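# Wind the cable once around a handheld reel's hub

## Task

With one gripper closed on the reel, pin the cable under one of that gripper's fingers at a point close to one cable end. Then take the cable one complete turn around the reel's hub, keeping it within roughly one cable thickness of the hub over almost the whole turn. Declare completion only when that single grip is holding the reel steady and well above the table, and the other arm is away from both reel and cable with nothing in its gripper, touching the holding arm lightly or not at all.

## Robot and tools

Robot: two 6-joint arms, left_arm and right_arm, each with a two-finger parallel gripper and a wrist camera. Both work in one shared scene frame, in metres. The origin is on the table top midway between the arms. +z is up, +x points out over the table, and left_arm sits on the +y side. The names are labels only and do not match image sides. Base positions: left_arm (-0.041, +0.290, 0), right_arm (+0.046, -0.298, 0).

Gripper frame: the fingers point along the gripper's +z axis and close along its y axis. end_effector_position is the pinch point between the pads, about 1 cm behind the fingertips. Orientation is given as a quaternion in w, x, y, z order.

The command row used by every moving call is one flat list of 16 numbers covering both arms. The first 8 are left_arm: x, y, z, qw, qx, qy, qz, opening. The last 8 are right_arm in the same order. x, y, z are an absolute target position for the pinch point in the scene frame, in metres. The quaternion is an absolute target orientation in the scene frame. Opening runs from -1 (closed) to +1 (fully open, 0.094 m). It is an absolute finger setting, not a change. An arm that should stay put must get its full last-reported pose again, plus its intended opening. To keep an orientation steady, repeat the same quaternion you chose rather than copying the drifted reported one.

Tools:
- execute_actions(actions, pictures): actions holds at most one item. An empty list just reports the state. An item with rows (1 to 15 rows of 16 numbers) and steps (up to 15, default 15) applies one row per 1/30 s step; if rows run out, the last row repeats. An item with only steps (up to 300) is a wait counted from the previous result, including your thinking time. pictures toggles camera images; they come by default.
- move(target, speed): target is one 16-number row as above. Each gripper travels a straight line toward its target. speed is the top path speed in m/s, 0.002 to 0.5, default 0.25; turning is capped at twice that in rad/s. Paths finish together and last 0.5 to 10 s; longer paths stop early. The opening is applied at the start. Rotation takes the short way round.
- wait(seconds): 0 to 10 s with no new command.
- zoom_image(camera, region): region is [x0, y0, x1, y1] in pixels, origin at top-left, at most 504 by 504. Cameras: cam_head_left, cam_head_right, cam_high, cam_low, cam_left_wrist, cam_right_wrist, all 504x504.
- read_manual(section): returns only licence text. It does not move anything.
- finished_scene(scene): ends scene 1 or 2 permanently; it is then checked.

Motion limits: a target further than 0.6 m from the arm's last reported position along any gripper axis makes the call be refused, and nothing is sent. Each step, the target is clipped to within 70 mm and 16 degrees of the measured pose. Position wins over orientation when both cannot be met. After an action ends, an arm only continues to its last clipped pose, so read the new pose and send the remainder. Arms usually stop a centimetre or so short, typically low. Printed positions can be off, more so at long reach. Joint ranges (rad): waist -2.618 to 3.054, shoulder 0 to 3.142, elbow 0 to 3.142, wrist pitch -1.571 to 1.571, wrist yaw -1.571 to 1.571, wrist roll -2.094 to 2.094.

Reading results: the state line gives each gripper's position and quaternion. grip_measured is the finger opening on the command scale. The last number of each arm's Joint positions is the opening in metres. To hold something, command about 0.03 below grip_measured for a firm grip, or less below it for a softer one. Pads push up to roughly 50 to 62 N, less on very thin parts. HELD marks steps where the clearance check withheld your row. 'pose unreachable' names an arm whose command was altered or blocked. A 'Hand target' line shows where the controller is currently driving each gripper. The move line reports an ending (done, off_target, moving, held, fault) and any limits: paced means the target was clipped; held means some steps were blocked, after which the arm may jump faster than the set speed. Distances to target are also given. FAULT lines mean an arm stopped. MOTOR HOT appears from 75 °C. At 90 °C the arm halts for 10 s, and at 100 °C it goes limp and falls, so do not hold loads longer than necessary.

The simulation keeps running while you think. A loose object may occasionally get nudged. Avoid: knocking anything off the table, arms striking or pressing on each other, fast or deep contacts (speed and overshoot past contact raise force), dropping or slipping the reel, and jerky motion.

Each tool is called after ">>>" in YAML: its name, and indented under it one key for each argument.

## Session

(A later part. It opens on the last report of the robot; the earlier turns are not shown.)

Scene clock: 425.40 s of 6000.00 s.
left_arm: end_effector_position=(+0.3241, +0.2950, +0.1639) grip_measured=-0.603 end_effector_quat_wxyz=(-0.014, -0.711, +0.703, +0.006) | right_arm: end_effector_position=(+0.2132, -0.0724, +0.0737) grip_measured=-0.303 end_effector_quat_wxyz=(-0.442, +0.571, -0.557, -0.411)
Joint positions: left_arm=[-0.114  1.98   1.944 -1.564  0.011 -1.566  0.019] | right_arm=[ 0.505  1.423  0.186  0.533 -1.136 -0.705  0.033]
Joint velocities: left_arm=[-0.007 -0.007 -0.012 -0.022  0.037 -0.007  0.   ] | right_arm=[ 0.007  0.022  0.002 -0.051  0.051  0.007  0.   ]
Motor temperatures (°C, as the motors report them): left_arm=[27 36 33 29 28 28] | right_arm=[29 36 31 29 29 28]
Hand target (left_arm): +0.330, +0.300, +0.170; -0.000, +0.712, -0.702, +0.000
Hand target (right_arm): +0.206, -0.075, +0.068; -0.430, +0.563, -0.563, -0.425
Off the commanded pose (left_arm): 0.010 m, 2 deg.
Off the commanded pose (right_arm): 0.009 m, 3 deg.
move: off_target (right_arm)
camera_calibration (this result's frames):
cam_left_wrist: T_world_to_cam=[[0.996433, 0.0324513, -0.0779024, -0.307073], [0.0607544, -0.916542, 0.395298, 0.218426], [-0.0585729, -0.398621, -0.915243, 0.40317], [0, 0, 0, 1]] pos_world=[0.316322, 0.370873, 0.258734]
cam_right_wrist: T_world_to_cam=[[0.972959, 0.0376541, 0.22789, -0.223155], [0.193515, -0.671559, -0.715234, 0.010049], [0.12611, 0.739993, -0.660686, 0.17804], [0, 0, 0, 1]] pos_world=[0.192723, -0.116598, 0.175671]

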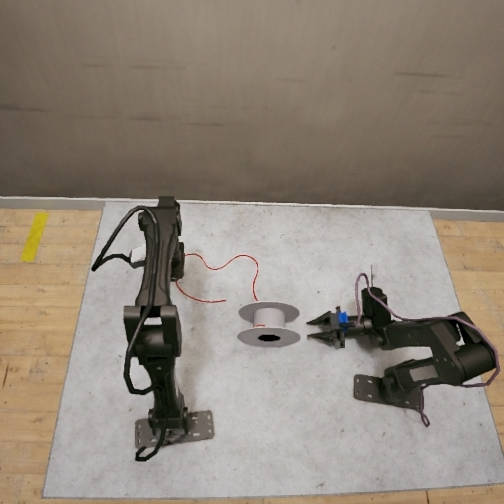

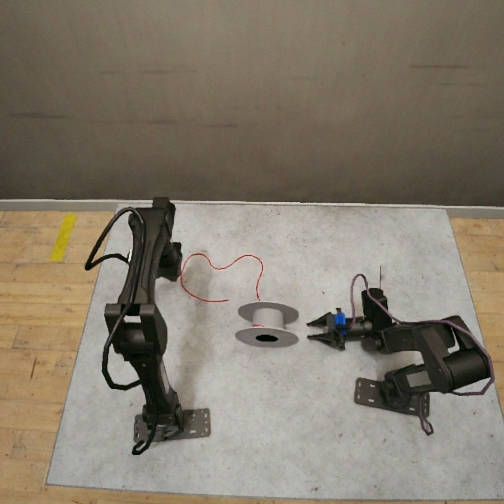

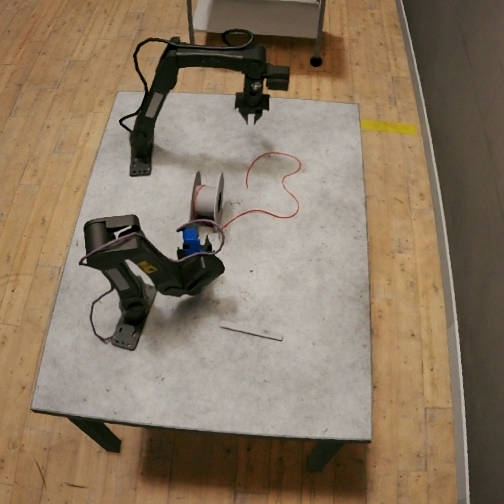

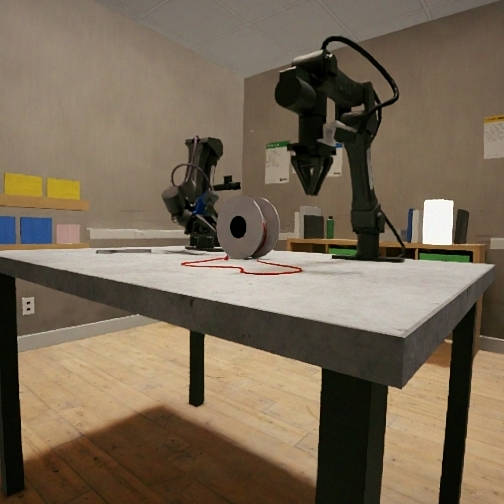

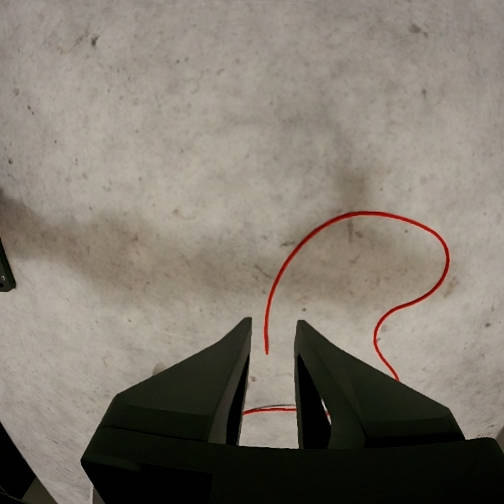

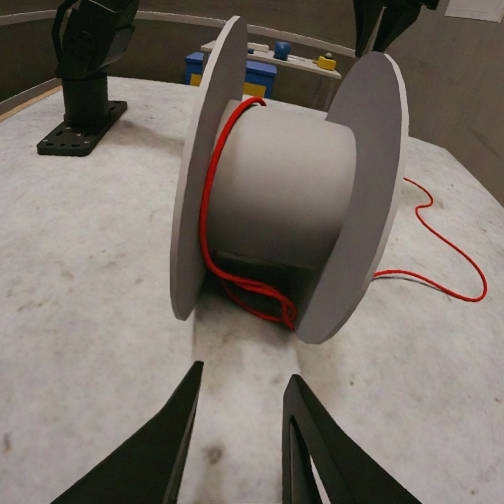

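>>> move:
  target: [0.33,0.3,0.17,0,-0.71,0.70,0,-0.6,0.212,0.045,0.08,0.43,-0.56,0.56,0.43,-0.9]
  speed: 0.05

>>> move:
  target: [0.33,0.3,0.17,0,-0.71,0.70,0,-0.6,0.205,-0.05,0.075,0.43,-0.56,0.56,0.43,-0.9]
  speed: 0.1

Scene clock: 445.13 s of 6000.00 s.
left_arm: end_effector_position=(+0.3241, +0.2950, +0.1639) grip_measured=-0.603 end_effector_quat_wxyz=(-0.014, -0.711, +0.703, +0.006) | right_arm: end_effector_position=(+0.2090, +0.0401, +0.0834) grip_measured=-0.897 end_effector_quat_wxyz=(-0.433, +0.558, -0.558, -0.435)
Joint positions: left_arm=[-0.114  1.98   1.944 -1.564  0.011 -1.566  0.019] | right_arm=[ 0.978  1.721  0.346  1.031 -0.753 -0.238  0.005]
Joint velocities: left_arm=[-0.012 -0.012 -0.007  0.066 -0.037  0.007  0.001] | right_arm=[ 0.007  0.012  0.007 -0.007  0.066  0.066 -0.   ]
Motor temperatures (°C, as the motors report them): left_arm=[27 36 33 29 28 28] | right_arm=[29 34 30 30 29 28]
Hand target (left_arm): +0.330, +0.300, +0.170; -0.000, +0.712, -0.702, +0.000
Hand target (right_arm): +0.211, +0.046, +0.083; -0.433, +0.556, -0.559, -0.436
Off the commanded pose (left_arm): 0.010 m, 2 deg.
Off the commanded pose (right_arm): 0.007 m, 1 deg.
After step 180, 11.03 s passed at rest.
move: done
camera_calibration (this result's frames):
cam_left_wrist: T_world_to_cam=[[0.996433, 0.0324513, -0.0779024, -0.307073], [0.0607544, -0.916542, 0.395298, 0.218426], [-0.0585729, -0.398621, -0.915243, 0.40317], [0, 0, 0, 1]] pos_world=[0.316322, 0.370873, 0.258734]
cam_right_wrist: T_world_to_cam=[[0.982427, 0.0437371, 0.181449, -0.223892], [0.166014, -0.649057, -0.742404, 0.100457], [0.0853003, 0.759481, -0.644913, 0.108126], [0, 0, 0, 1]] pos_world=[0.194057, -0.00712437, 0.184937]

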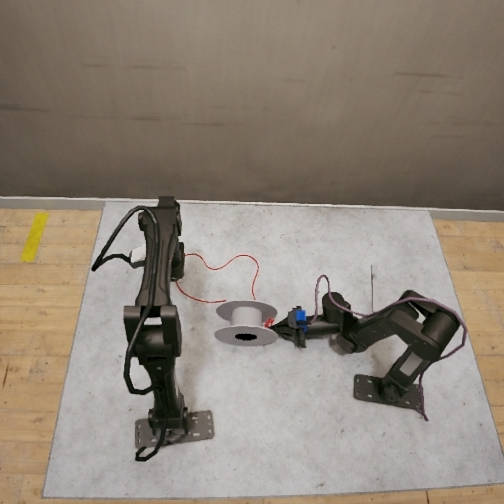

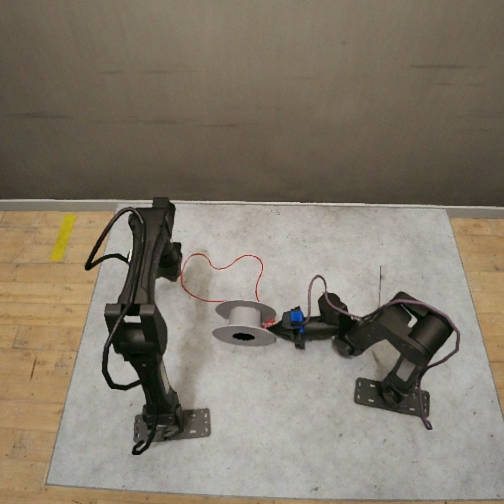

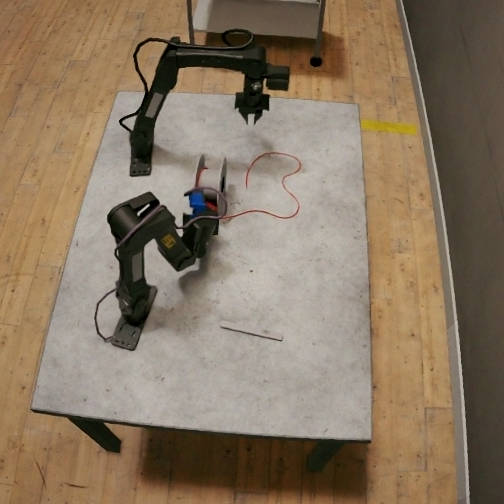

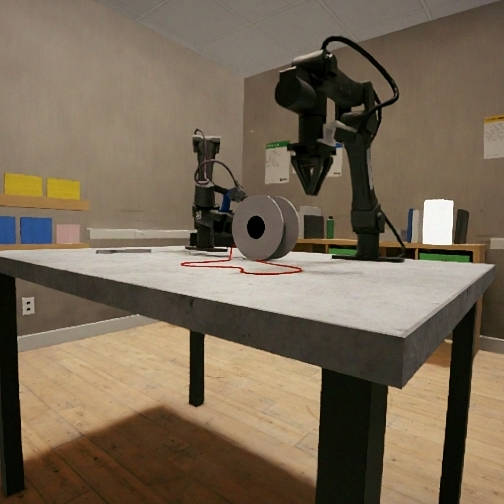

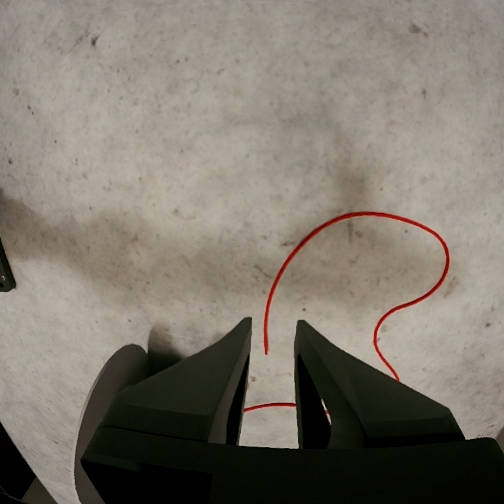

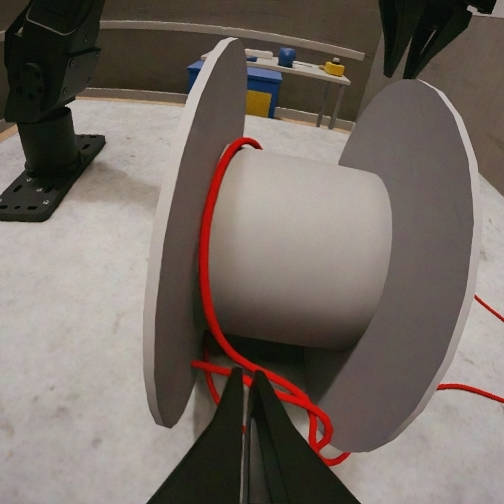

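Scene clock: 446.83 s of 6000.00 s.
left_arm: end_effector_position=(+0.3241, +0.2950, +0.1639) grip_measured=-0.603 end_effector_quat_wxyz=(-0.014, -0.711, +0.703, +0.006) | right_arm: end_effector_position=(+0.2083, -0.0478, +0.0709) grip_measured=-0.897 end_effector_quat_wxyz=(-0.433, +0.564, -0.563, -0.422)
Joint positions: left_arm=[-0.114  1.98   1.944 -1.564  0.011 -1.566  0.019] | right_arm=[ 0.641  1.52   0.17   0.79  -1.038 -0.509  0.005]
Joint velocities: left_arm=[ 0.012 -0.002  0.012 -0.022  0.007 -0.051 -0.002] | right_arm=[-0.017 -0.017  0.002 -0.037 -0.037 -0.051  0.   ]
Motor temperatures (°C, as the motors report them): left_arm=[27 36 33 29 28 28] | right_arm=[29 34 30 30 29 28]
Hand target (left_arm): +0.330, +0.300, +0.170; -0.000, +0.712, -0.702, +0.000
Hand target (right_arm): +0.206, -0.050, +0.072; -0.430, +0.563, -0.562, -0.427
Off the commanded pose (left_arm): 0.010 m, 2 deg.
Off the commanded pose (right_arm): 0.006 m, 1 deg.
move: done
camera_calibration (this result's frames):
cam_left_wrist: T_world_to_cam=[[0.996433, 0.0324513, -0.0779024, -0.307073], [0.0607544, -0.916542, 0.395298, 0.218426], [-0.0585729, -0.398621, -0.915243, 0.40317], [0, 0, 0, 1]] pos_world=[0.316322, 0.370873, 0.258734]
cam_right_wrist: T_world_to_cam=[[0.979913, 0.0392601, 0.195524, -0.217836], [0.171173, -0.668642, -0.723614, 0.0309358], [0.102326, 0.742547, -0.661931, 0.163761], [0, 0, 0, 1]] pos_world=[0.191408, -0.0923627, 0.173376]

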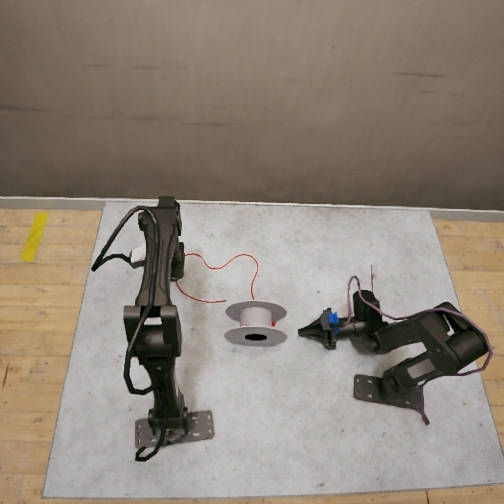

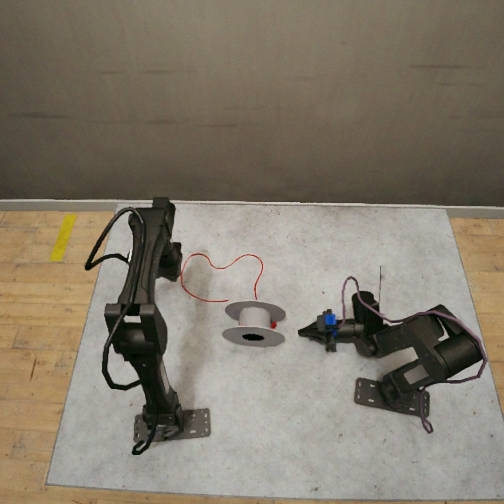

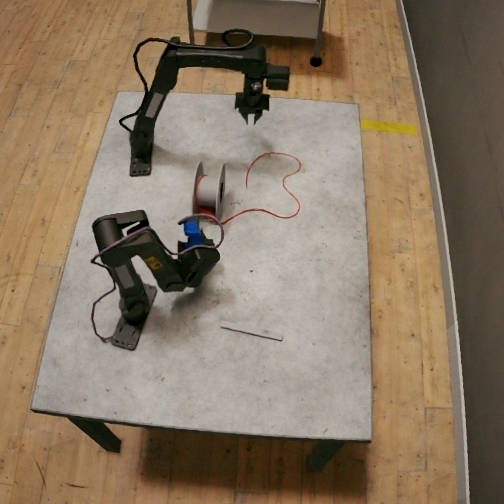

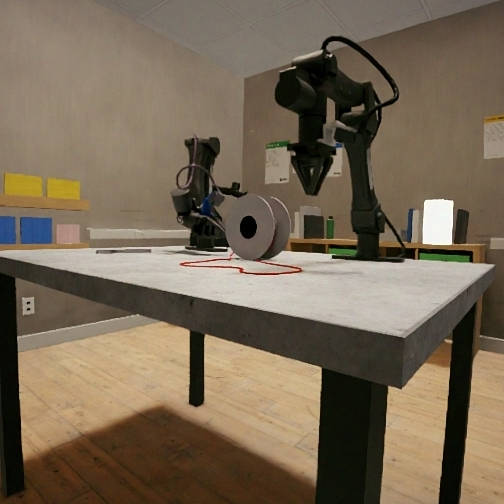

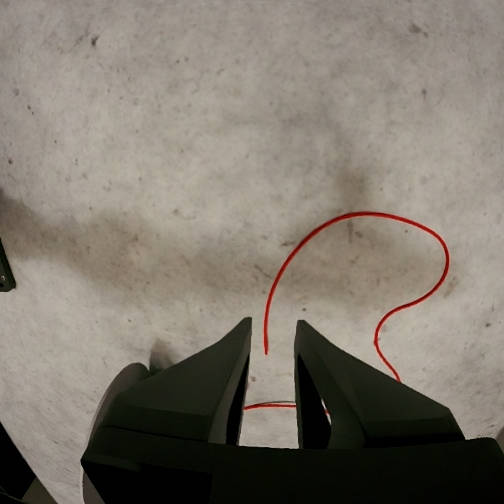

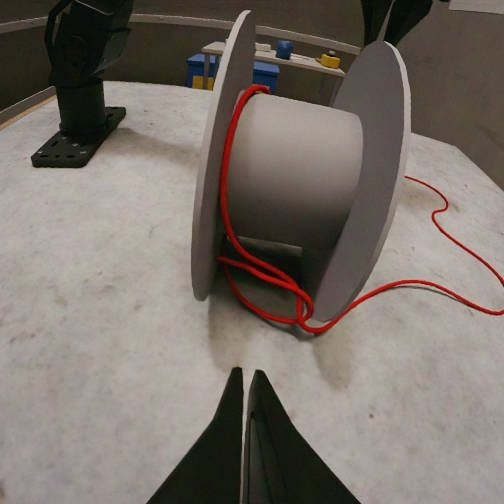

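>>> move:
  target: [0.33,0.3,0.17,0,-0.71,0.70,0,-0.6,0.207,-0.02,0.085,0,0,0.91,0.42,-0.72]
  speed: 0.2

>>> move:
  target: [0.33,0.3,0.17,0,-0.71,0.70,0,-0.6,0.207,0.02,0.058,0,0,0.91,0.42,-0.72]
  speed: 0.05

Scene clock: 458.93 s of 6000.00 s.
left_arm: end_effector_position=(+0.3241, +0.2950, +0.1639) grip_measured=-0.603 end_effector_quat_wxyz=(-0.014, -0.711, +0.703, +0.006) | right_arm: end_effector_position=(+0.2064, -0.0228, +0.0843) grip_measured=-0.723 end_effector_quat_wxyz=(-0.001, +0.000, +0.905, +0.426)
Joint positions: left_arm=[-0.114  1.98   1.944 -1.564  0.011 -1.566  0.019] | right_arm=[ 0.894  1.286  0.555 -0.176 -0.629  0.929  0.013]
Joint velocities: left_arm=[-0.007 -0.007  0.007 -0.081  0.022  0.051 -0.002] | right_arm=[ 0.002  0.017 -0.002 -0.037 -0.022  0.139  0.   ]
Motor temperatures (°C, as the motors report them): left_arm=[27 36 33 29 28 28] | right_arm=[29 33 30 30 29 28]
Hand target (left_arm): +0.330, +0.300, +0.170; -0.000, +0.712, -0.702, +0.000
Hand target (right_arm): +0.207, -0.019, +0.086; -0.004, -0.002, +0.907, +0.422
Off the commanded pose (left_arm): 0.010 m, 2 deg.
Off the commanded pose (right_arm): 0.003 m, 1 deg.
After step 220, 0.13 s passed at rest.
move: done
camera_calibration (this result's frames):
cam_left_wrist: T_world_to_cam=[[0.996433, 0.0324513, -0.0779024, -0.307073], [0.0607544, -0.916542, 0.395298, 0.218426], [-0.0585729, -0.398621, -0.915243, 0.40317], [0, 0, 0, 1]] pos_world=[0.316322, 0.370873, 0.258734]
cam_right_wrist: T_world_to_cam=[[0.187541, -0.628234, -0.755083, 0.00891836], [-0.87831, -0.451424, 0.15744, 0.204955], [-0.439772, 0.633671, -0.636445, 0.261526], [0, 0, 0, 1]] pos_world=[0.293353, -0.0675971, 0.140913]

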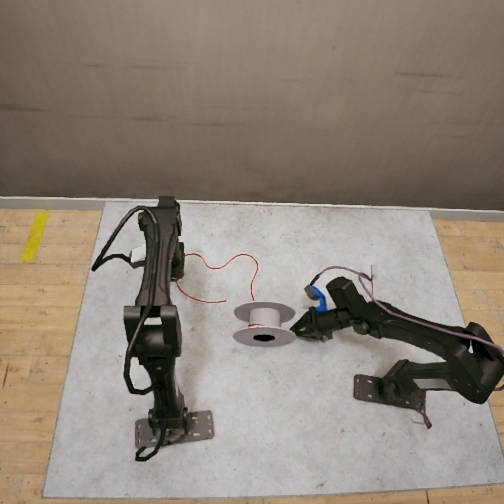

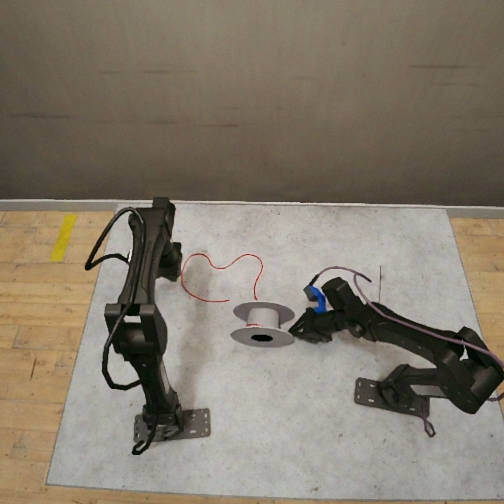

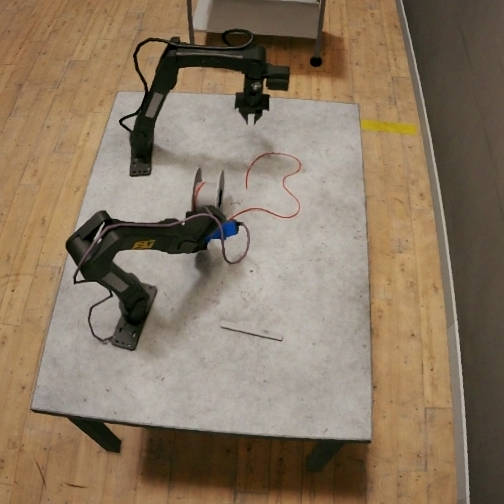

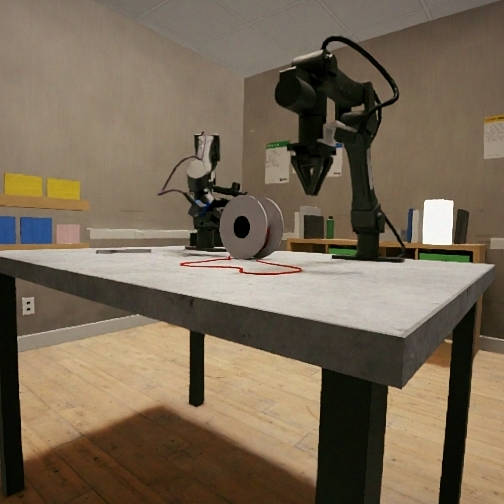

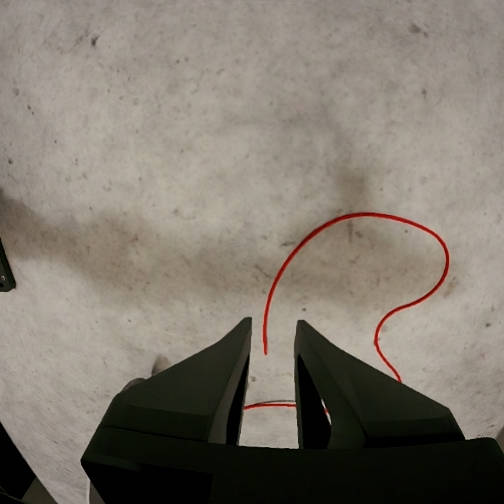

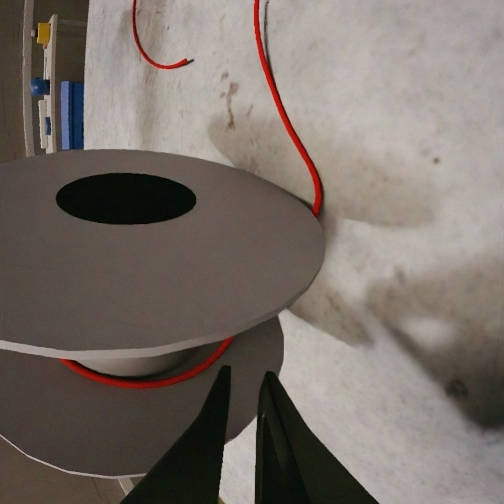

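Scene clock: 460.40 s of 6000.00 s.
left_arm: end_effector_position=(+0.3241, +0.2950, +0.1639) grip_measured=-0.603 end_effector_quat_wxyz=(-0.014, -0.711, +0.703, +0.006) | right_arm: end_effector_position=(+0.2014, +0.0117, +0.0531) grip_measured=-0.723 end_effector_quat_wxyz=(-0.011, +0.006, +0.910, +0.415)
Joint positions: left_arm=[-0.114  1.98   1.944 -1.564  0.011 -1.566  0.019] | right_arm=[ 1.023  1.47   0.555  0.042 -0.544  1.05   0.013]
Joint velocities: left_arm=[-0.017 -0.007 -0.022  0.037 -0.037 -0.007  0.   ] | right_arm=[-0.002 -0.007 -0.002 -0.037  0.066 -0.007  0.   ]
Motor temperatures (°C, as the motors report them): left_arm=[27 36 33 29 28 28] | right_arm=[29 33 31 30 29 28]
Hand target (left_arm): +0.330, +0.300, +0.170; -0.000, +0.712, -0.702, +0.000
Hand target (right_arm): +0.207, +0.020, +0.059; -0.001, +0.001, +0.907, +0.421
Off the commanded pose (left_arm): 0.010 m, 2 deg.
Off the commanded pose (right_arm): 0.011 m, 1 deg.
move: off_target (right_arm)
camera_calibration (this result's frames):
cam_left_wrist: T_world_to_cam=[[0.996433, 0.0324513, -0.0779024, -0.307073], [0.0607544, -0.916542, 0.395298, 0.218426], [-0.0585729, -0.398621, -0.915243, 0.40317], [0, 0, 0, 1]] pos_world=[0.316322, 0.370873, 0.258734]
cam_right_wrist: T_world_to_cam=[[0.168516, -0.646904, -0.743719, 0.0114005], [-0.875835, -0.444434, 0.188128, 0.21878], [-0.452235, 0.619672, -0.641475, 0.220587], [0, 0, 0, 1]] pos_world=[0.289451, -0.0320834, 0.108821]

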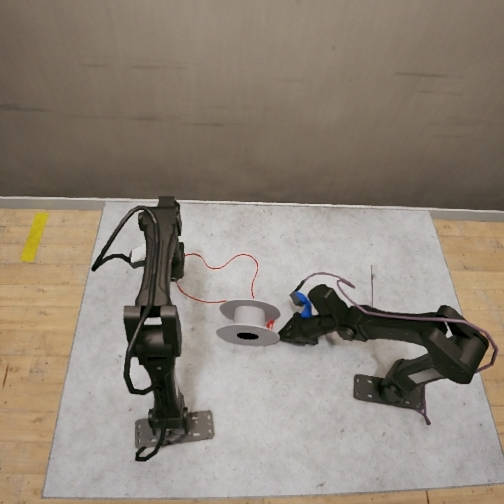

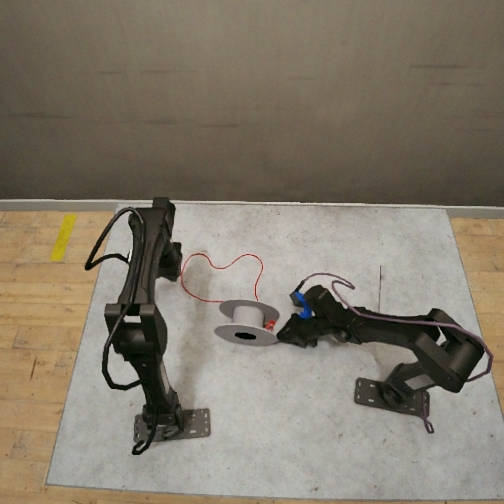

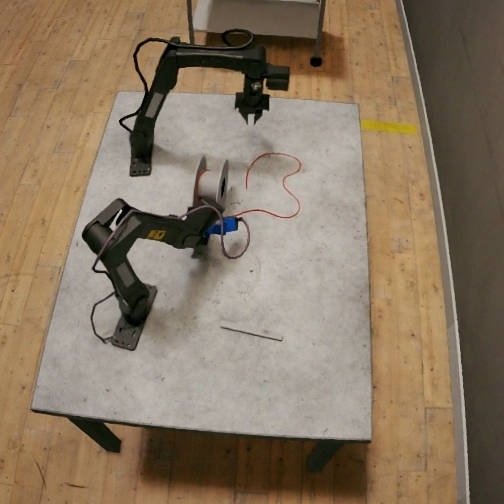

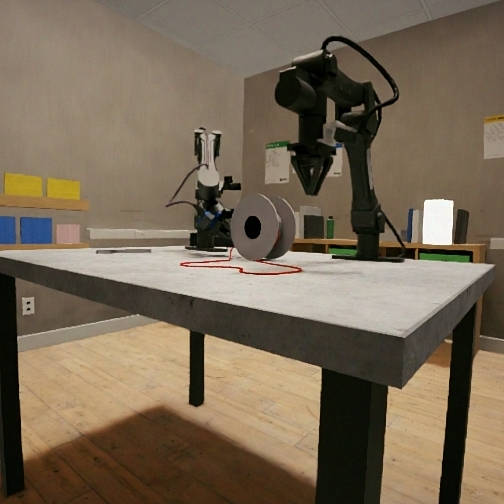

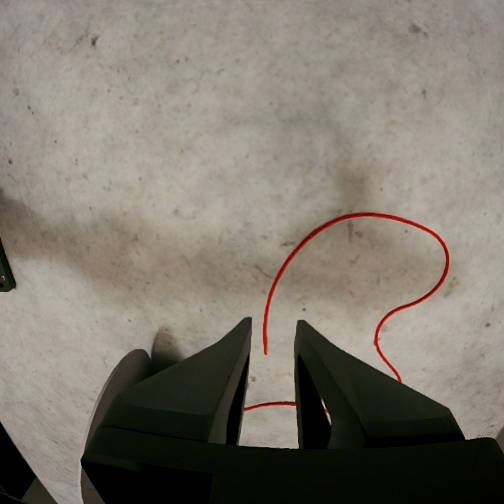

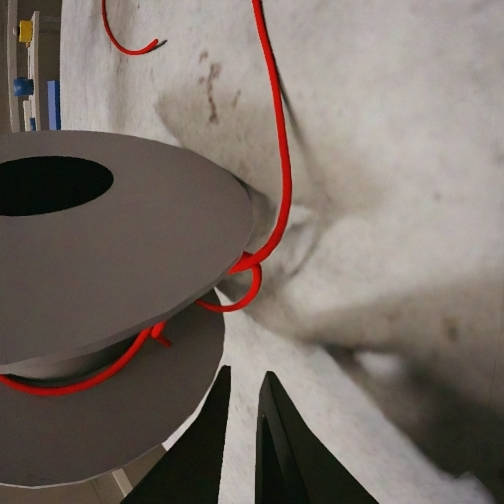

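>>> move:
  target: [0.33,0.3,0.17,0,-0.71,0.70,0,-0.6,0.23,-0.08,0.12,0,0,0.91,0.42,-0.2]

>>> move:
  target: [0.33,0.3,0.17,0,-0.71,0.70,0,-0.6,0.255,-0.06,0.11,0.43,-0.56,0.56,0.43,-0.2]

>>> move:
  target: [0.33,0.3,0.17,0,-0.71,0.70,0,-0.6,0.255,0.015,0.1,0.43,-0.56,0.56,0.43,-0.2]
  speed: 0.08

Scene clock: 476.27 s of 6000.00 s.
left_arm: end_effector_position=(+0.3241, +0.2950, +0.1639) grip_measured=-0.603 end_effector_quat_wxyz=(-0.014, -0.711, +0.703, +0.006) | right_arm: end_effector_position=(+0.2262, -0.0824, +0.1130) grip_measured=-0.203 end_effector_quat_wxyz=(+0.005, +0.001, +0.913, +0.409)
Joint positions: left_arm=[-0.114  1.98   1.944 -1.564  0.011 -1.566  0.019] | right_arm=[ 0.619  1.197  0.678 -0.604 -0.74   0.609  0.037]
Joint velocities: left_arm=[ 0.002  0.002  0.007 -0.022 -0.022 -0.037 -0.   ] | right_arm=[ 0.007 -0.007  0.002  0.081 -0.007 -0.022 -0.001]
Motor temperatures (°C, as the motors report them): left_arm=[27 36 33 29 28 28] | right_arm=[29 33 31 30 29 28]
Hand target (left_arm): +0.330, +0.300, +0.170; -0.000, +0.712, -0.702, +0.000
Hand target (right_arm): +0.230, -0.082, +0.118; +0.003, -0.001, +0.910, +0.414
Off the commanded pose (left_arm): 0.010 m, 2 deg.
Off the commanded pose (right_arm): 0.008 m, 1 deg.
After step 190, 8.20 s passed at rest.
move: done
camera_calibration (this result's frames):
cam_left_wrist: T_world_to_cam=[[0.996433, 0.0324513, -0.0779024, -0.307073], [0.0607544, -0.916542, 0.395298, 0.218426], [-0.0585729, -0.398621, -0.915243, 0.40317], [0, 0, 0, 1]] pos_world=[0.316322, 0.370873, 0.258734]
cam_right_wrist: T_world_to_cam=[[0.189458, -0.657723, -0.729045, -0.0163364], [-0.883095, -0.438728, 0.166317, 0.192044], [-0.429243, 0.612306, -0.663952, 0.325238], [0, 0, 0, 1]] pos_world=[0.312294, -0.125635, 0.172092]

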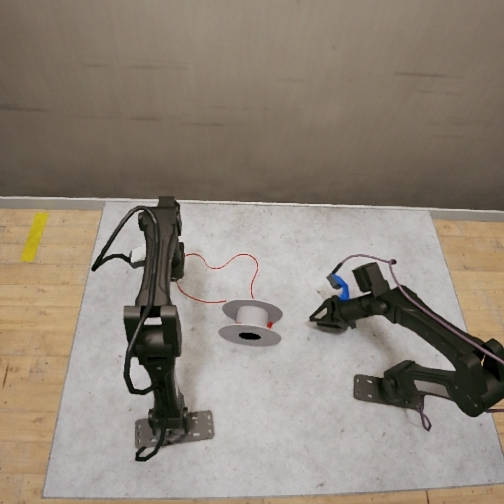

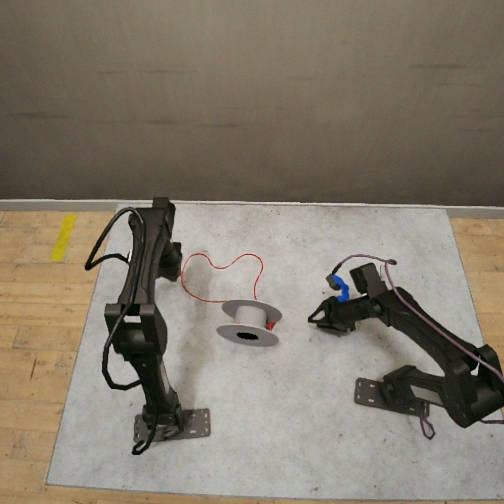

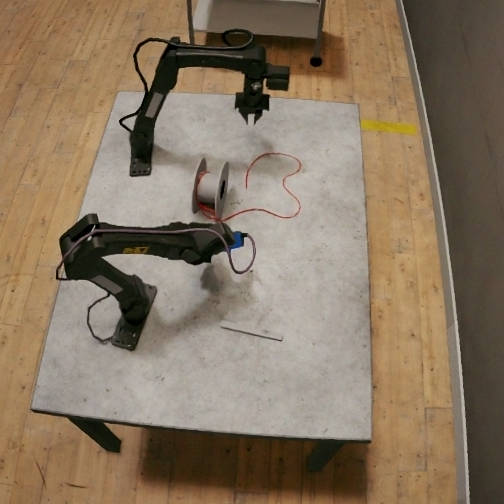

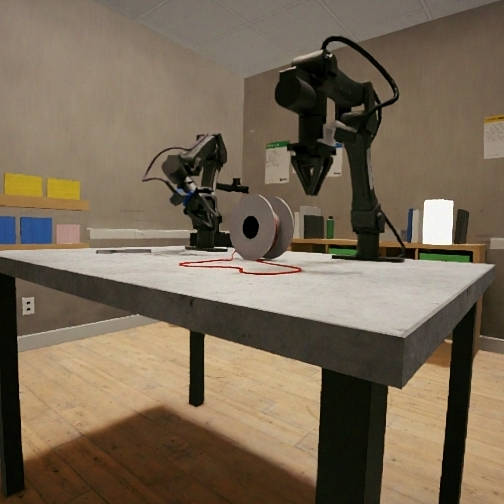

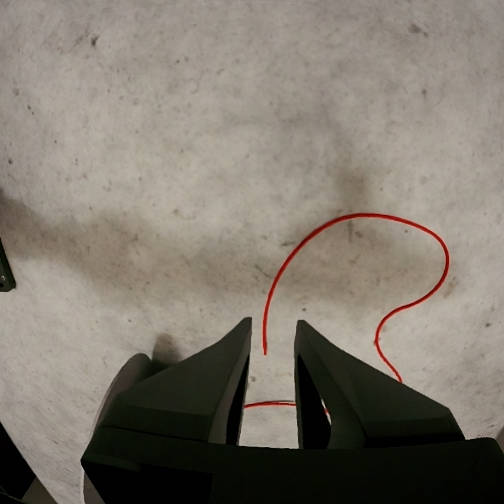

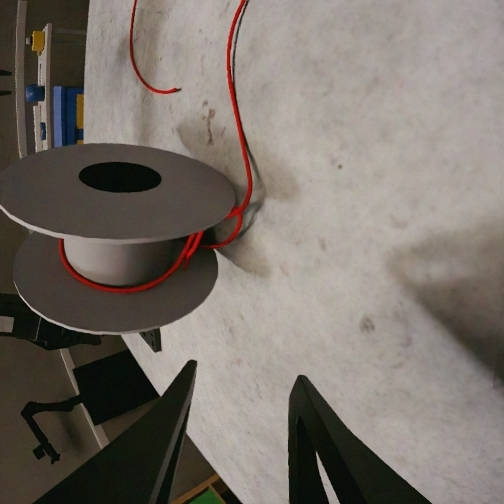

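Scene clock: 480.13 s of 6000.00 s.
left_arm: end_effector_position=(+0.3241, +0.2950, +0.1639) grip_measured=-0.603 end_effector_quat_wxyz=(-0.014, -0.711, +0.703, +0.006) | right_arm: end_effector_position=(+0.2554, -0.0587, +0.1122) grip_measured=-0.203 end_effector_quat_wxyz=(-0.436, +0.562, -0.565, -0.419)
Joint positions: left_arm=[-0.114  1.98   1.944 -1.564  0.011 -1.566  0.019] | right_arm=[ 0.503  1.418  0.416  0.301 -1.141 -0.672  0.037]
Joint velocities: left_arm=[ 0.012  0.007 -0.012 -0.051 -0.037 -0.007 -0.   ] | right_arm=[-0.007 -0.007  0.007  0.007 -0.037 -0.051 -0.   ]
Motor temperatures (°C, as the motors report them): left_arm=[27 36 33 29 28 28] | right_arm=[29 33 31 30 29 28]
Hand target (left_arm): +0.330, +0.300, +0.170; -0.000, +0.712, -0.702, +0.000
Hand target (right_arm): +0.254, -0.060, +0.110; -0.433, +0.560, -0.563, -0.427
Off the commanded pose (left_arm): 0.010 m, 2 deg.
Off the commanded pose (right_arm): 0.003 m, 2 deg.
move: done
camera_calibration (this result's frames):
cam_left_wrist: T_world_to_cam=[[0.996433, 0.0324513, -0.0779024, -0.307073], [0.0607544, -0.916542, 0.395298, 0.218426], [-0.0585729, -0.398621, -0.915243, 0.40317], [0, 0, 0, 1]] pos_world=[0.316322, 0.370873, 0.258734]
cam_right_wrist: T_world_to_cam=[[0.979519, 0.0296935, 0.199151, -0.272491], [0.167444, -0.669433, -0.723755, 0.0464233], [0.111828, 0.742279, -0.660694, 0.191811], [0, 0, 0, 1]] pos_world=[0.237687, -0.103208, 0.214594]

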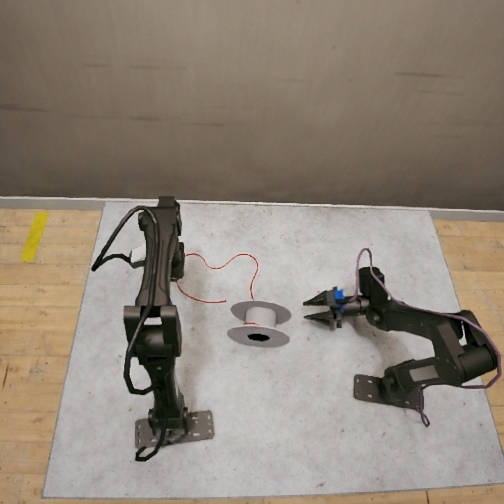

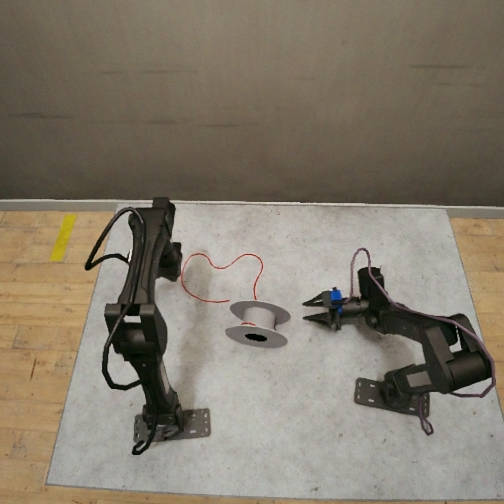

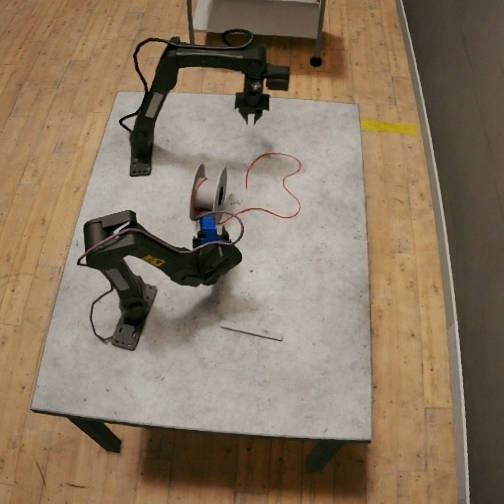

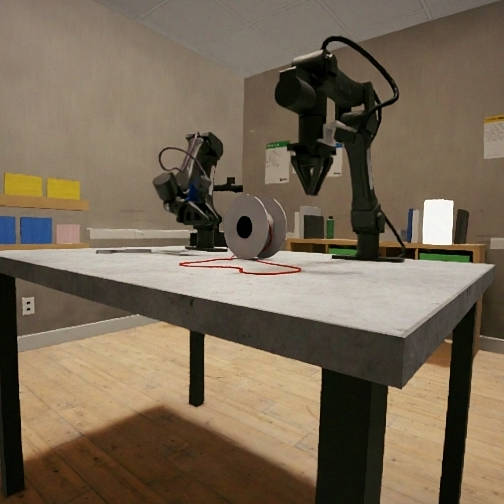

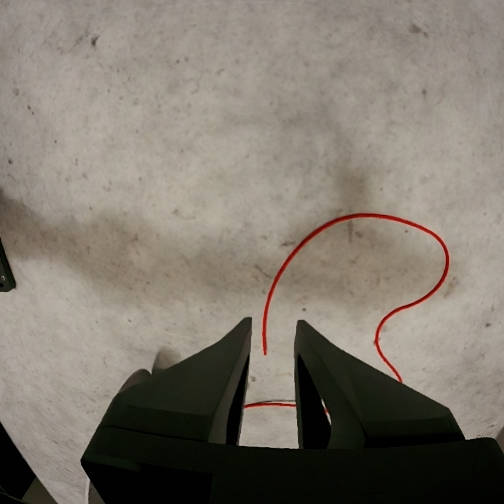

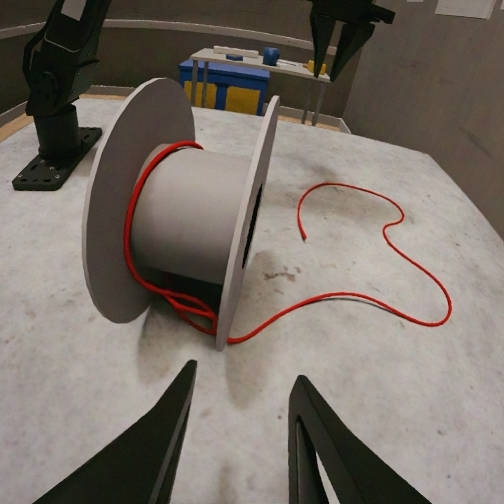

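Scene clock: 481.60 s of 6000.00 s.
left_arm: end_effector_position=(+0.3241, +0.2950, +0.1639) grip_measured=-0.603 end_effector_quat_wxyz=(-0.014, -0.711, +0.703, +0.006) | right_arm: end_effector_position=(+0.2521, +0.0102, +0.1013) grip_measured=-0.203 end_effector_quat_wxyz=(-0.433, +0.559, -0.560, -0.432)
Joint positions: left_arm=[-0.114  1.98   1.944 -1.564  0.011 -1.566  0.019] | right_arm=[ 0.769  1.635  0.439  0.756 -0.941 -0.364  0.037]
Joint velocities: left_arm=[-0.012 -0.002  0.002 -0.051 -0.007 -0.051 -0.001] | right_arm=[-0.007 -0.007 -0.007  0.022  0.051  0.051 -0.   ]
Motor temperatures (°C, as the motors report them): left_arm=[27 36 33 29 28 28] | right_arm=[29 33 31 30 29 28]
Hand target (left_arm): +0.330, +0.300, +0.170; -0.000, +0.712, -0.702, +0.000
Hand target (right_arm): +0.255, +0.015, +0.102; -0.433, +0.558, -0.560, -0.433
Off the commanded pose (left_arm): 0.010 m, 2 deg.
Off the commanded pose (right_arm): 0.006 m, 0 deg.
move: done
camera_calibration (this result's frames):
cam_left_wrist: T_world_to_cam=[[0.996433, 0.0324513, -0.0779024, -0.307073], [0.0607544, -0.916542, 0.395298, 0.218426], [-0.0585729, -0.398621, -0.915243, 0.40317], [0, 0, 0, 1]] pos_world=[0.316322, 0.370873, 0.258734]
cam_right_wrist: T_world_to_cam=[[0.982134, 0.0411083, 0.183637, -0.268346], [0.165466, -0.653437, -0.738675, 0.0870207], [0.0896297, 0.755864, -0.648565, 0.138052], [0, 0, 0, 1]] pos_world=[0.23678, -0.0364546, 0.203094]

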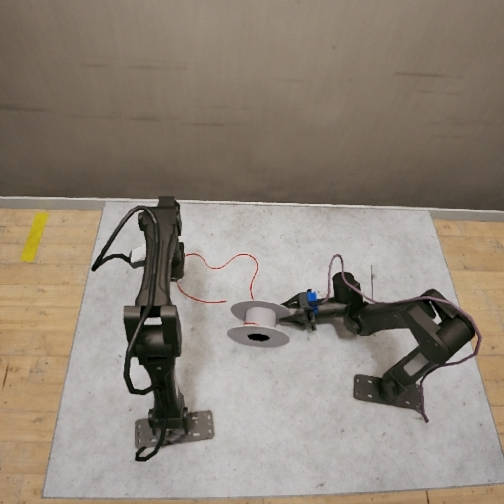

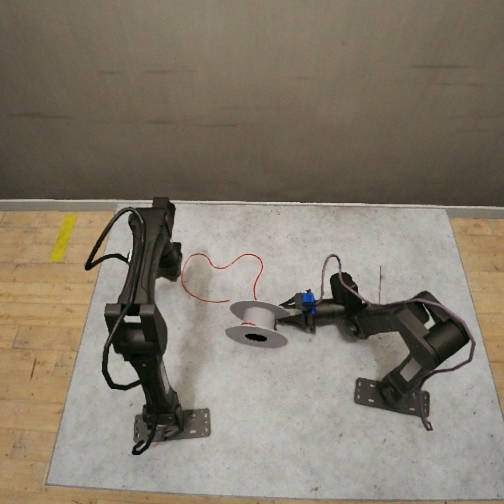

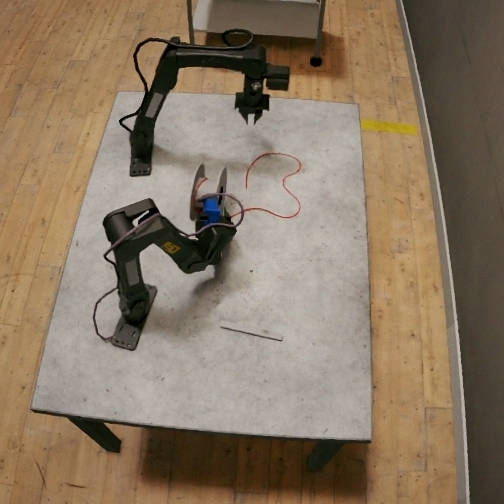

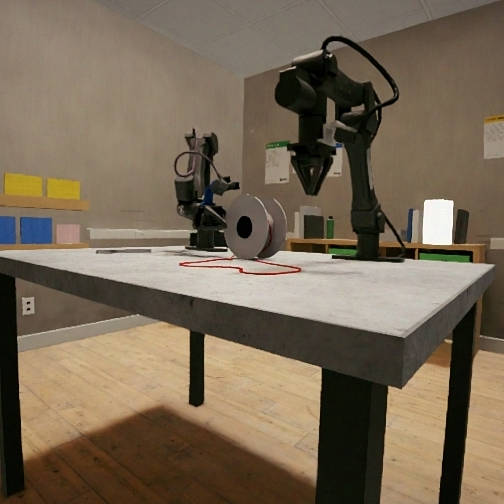

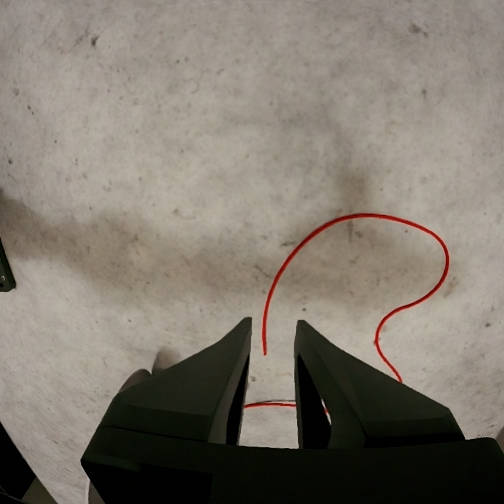

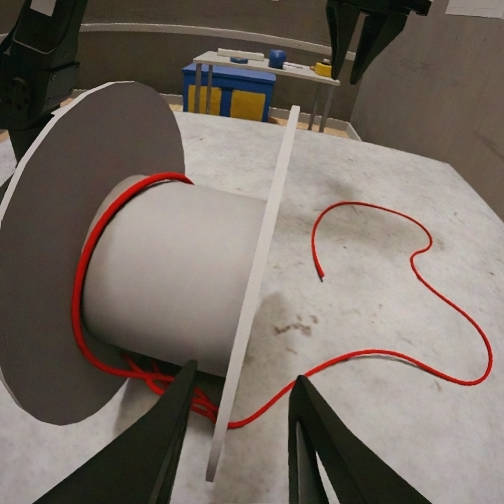

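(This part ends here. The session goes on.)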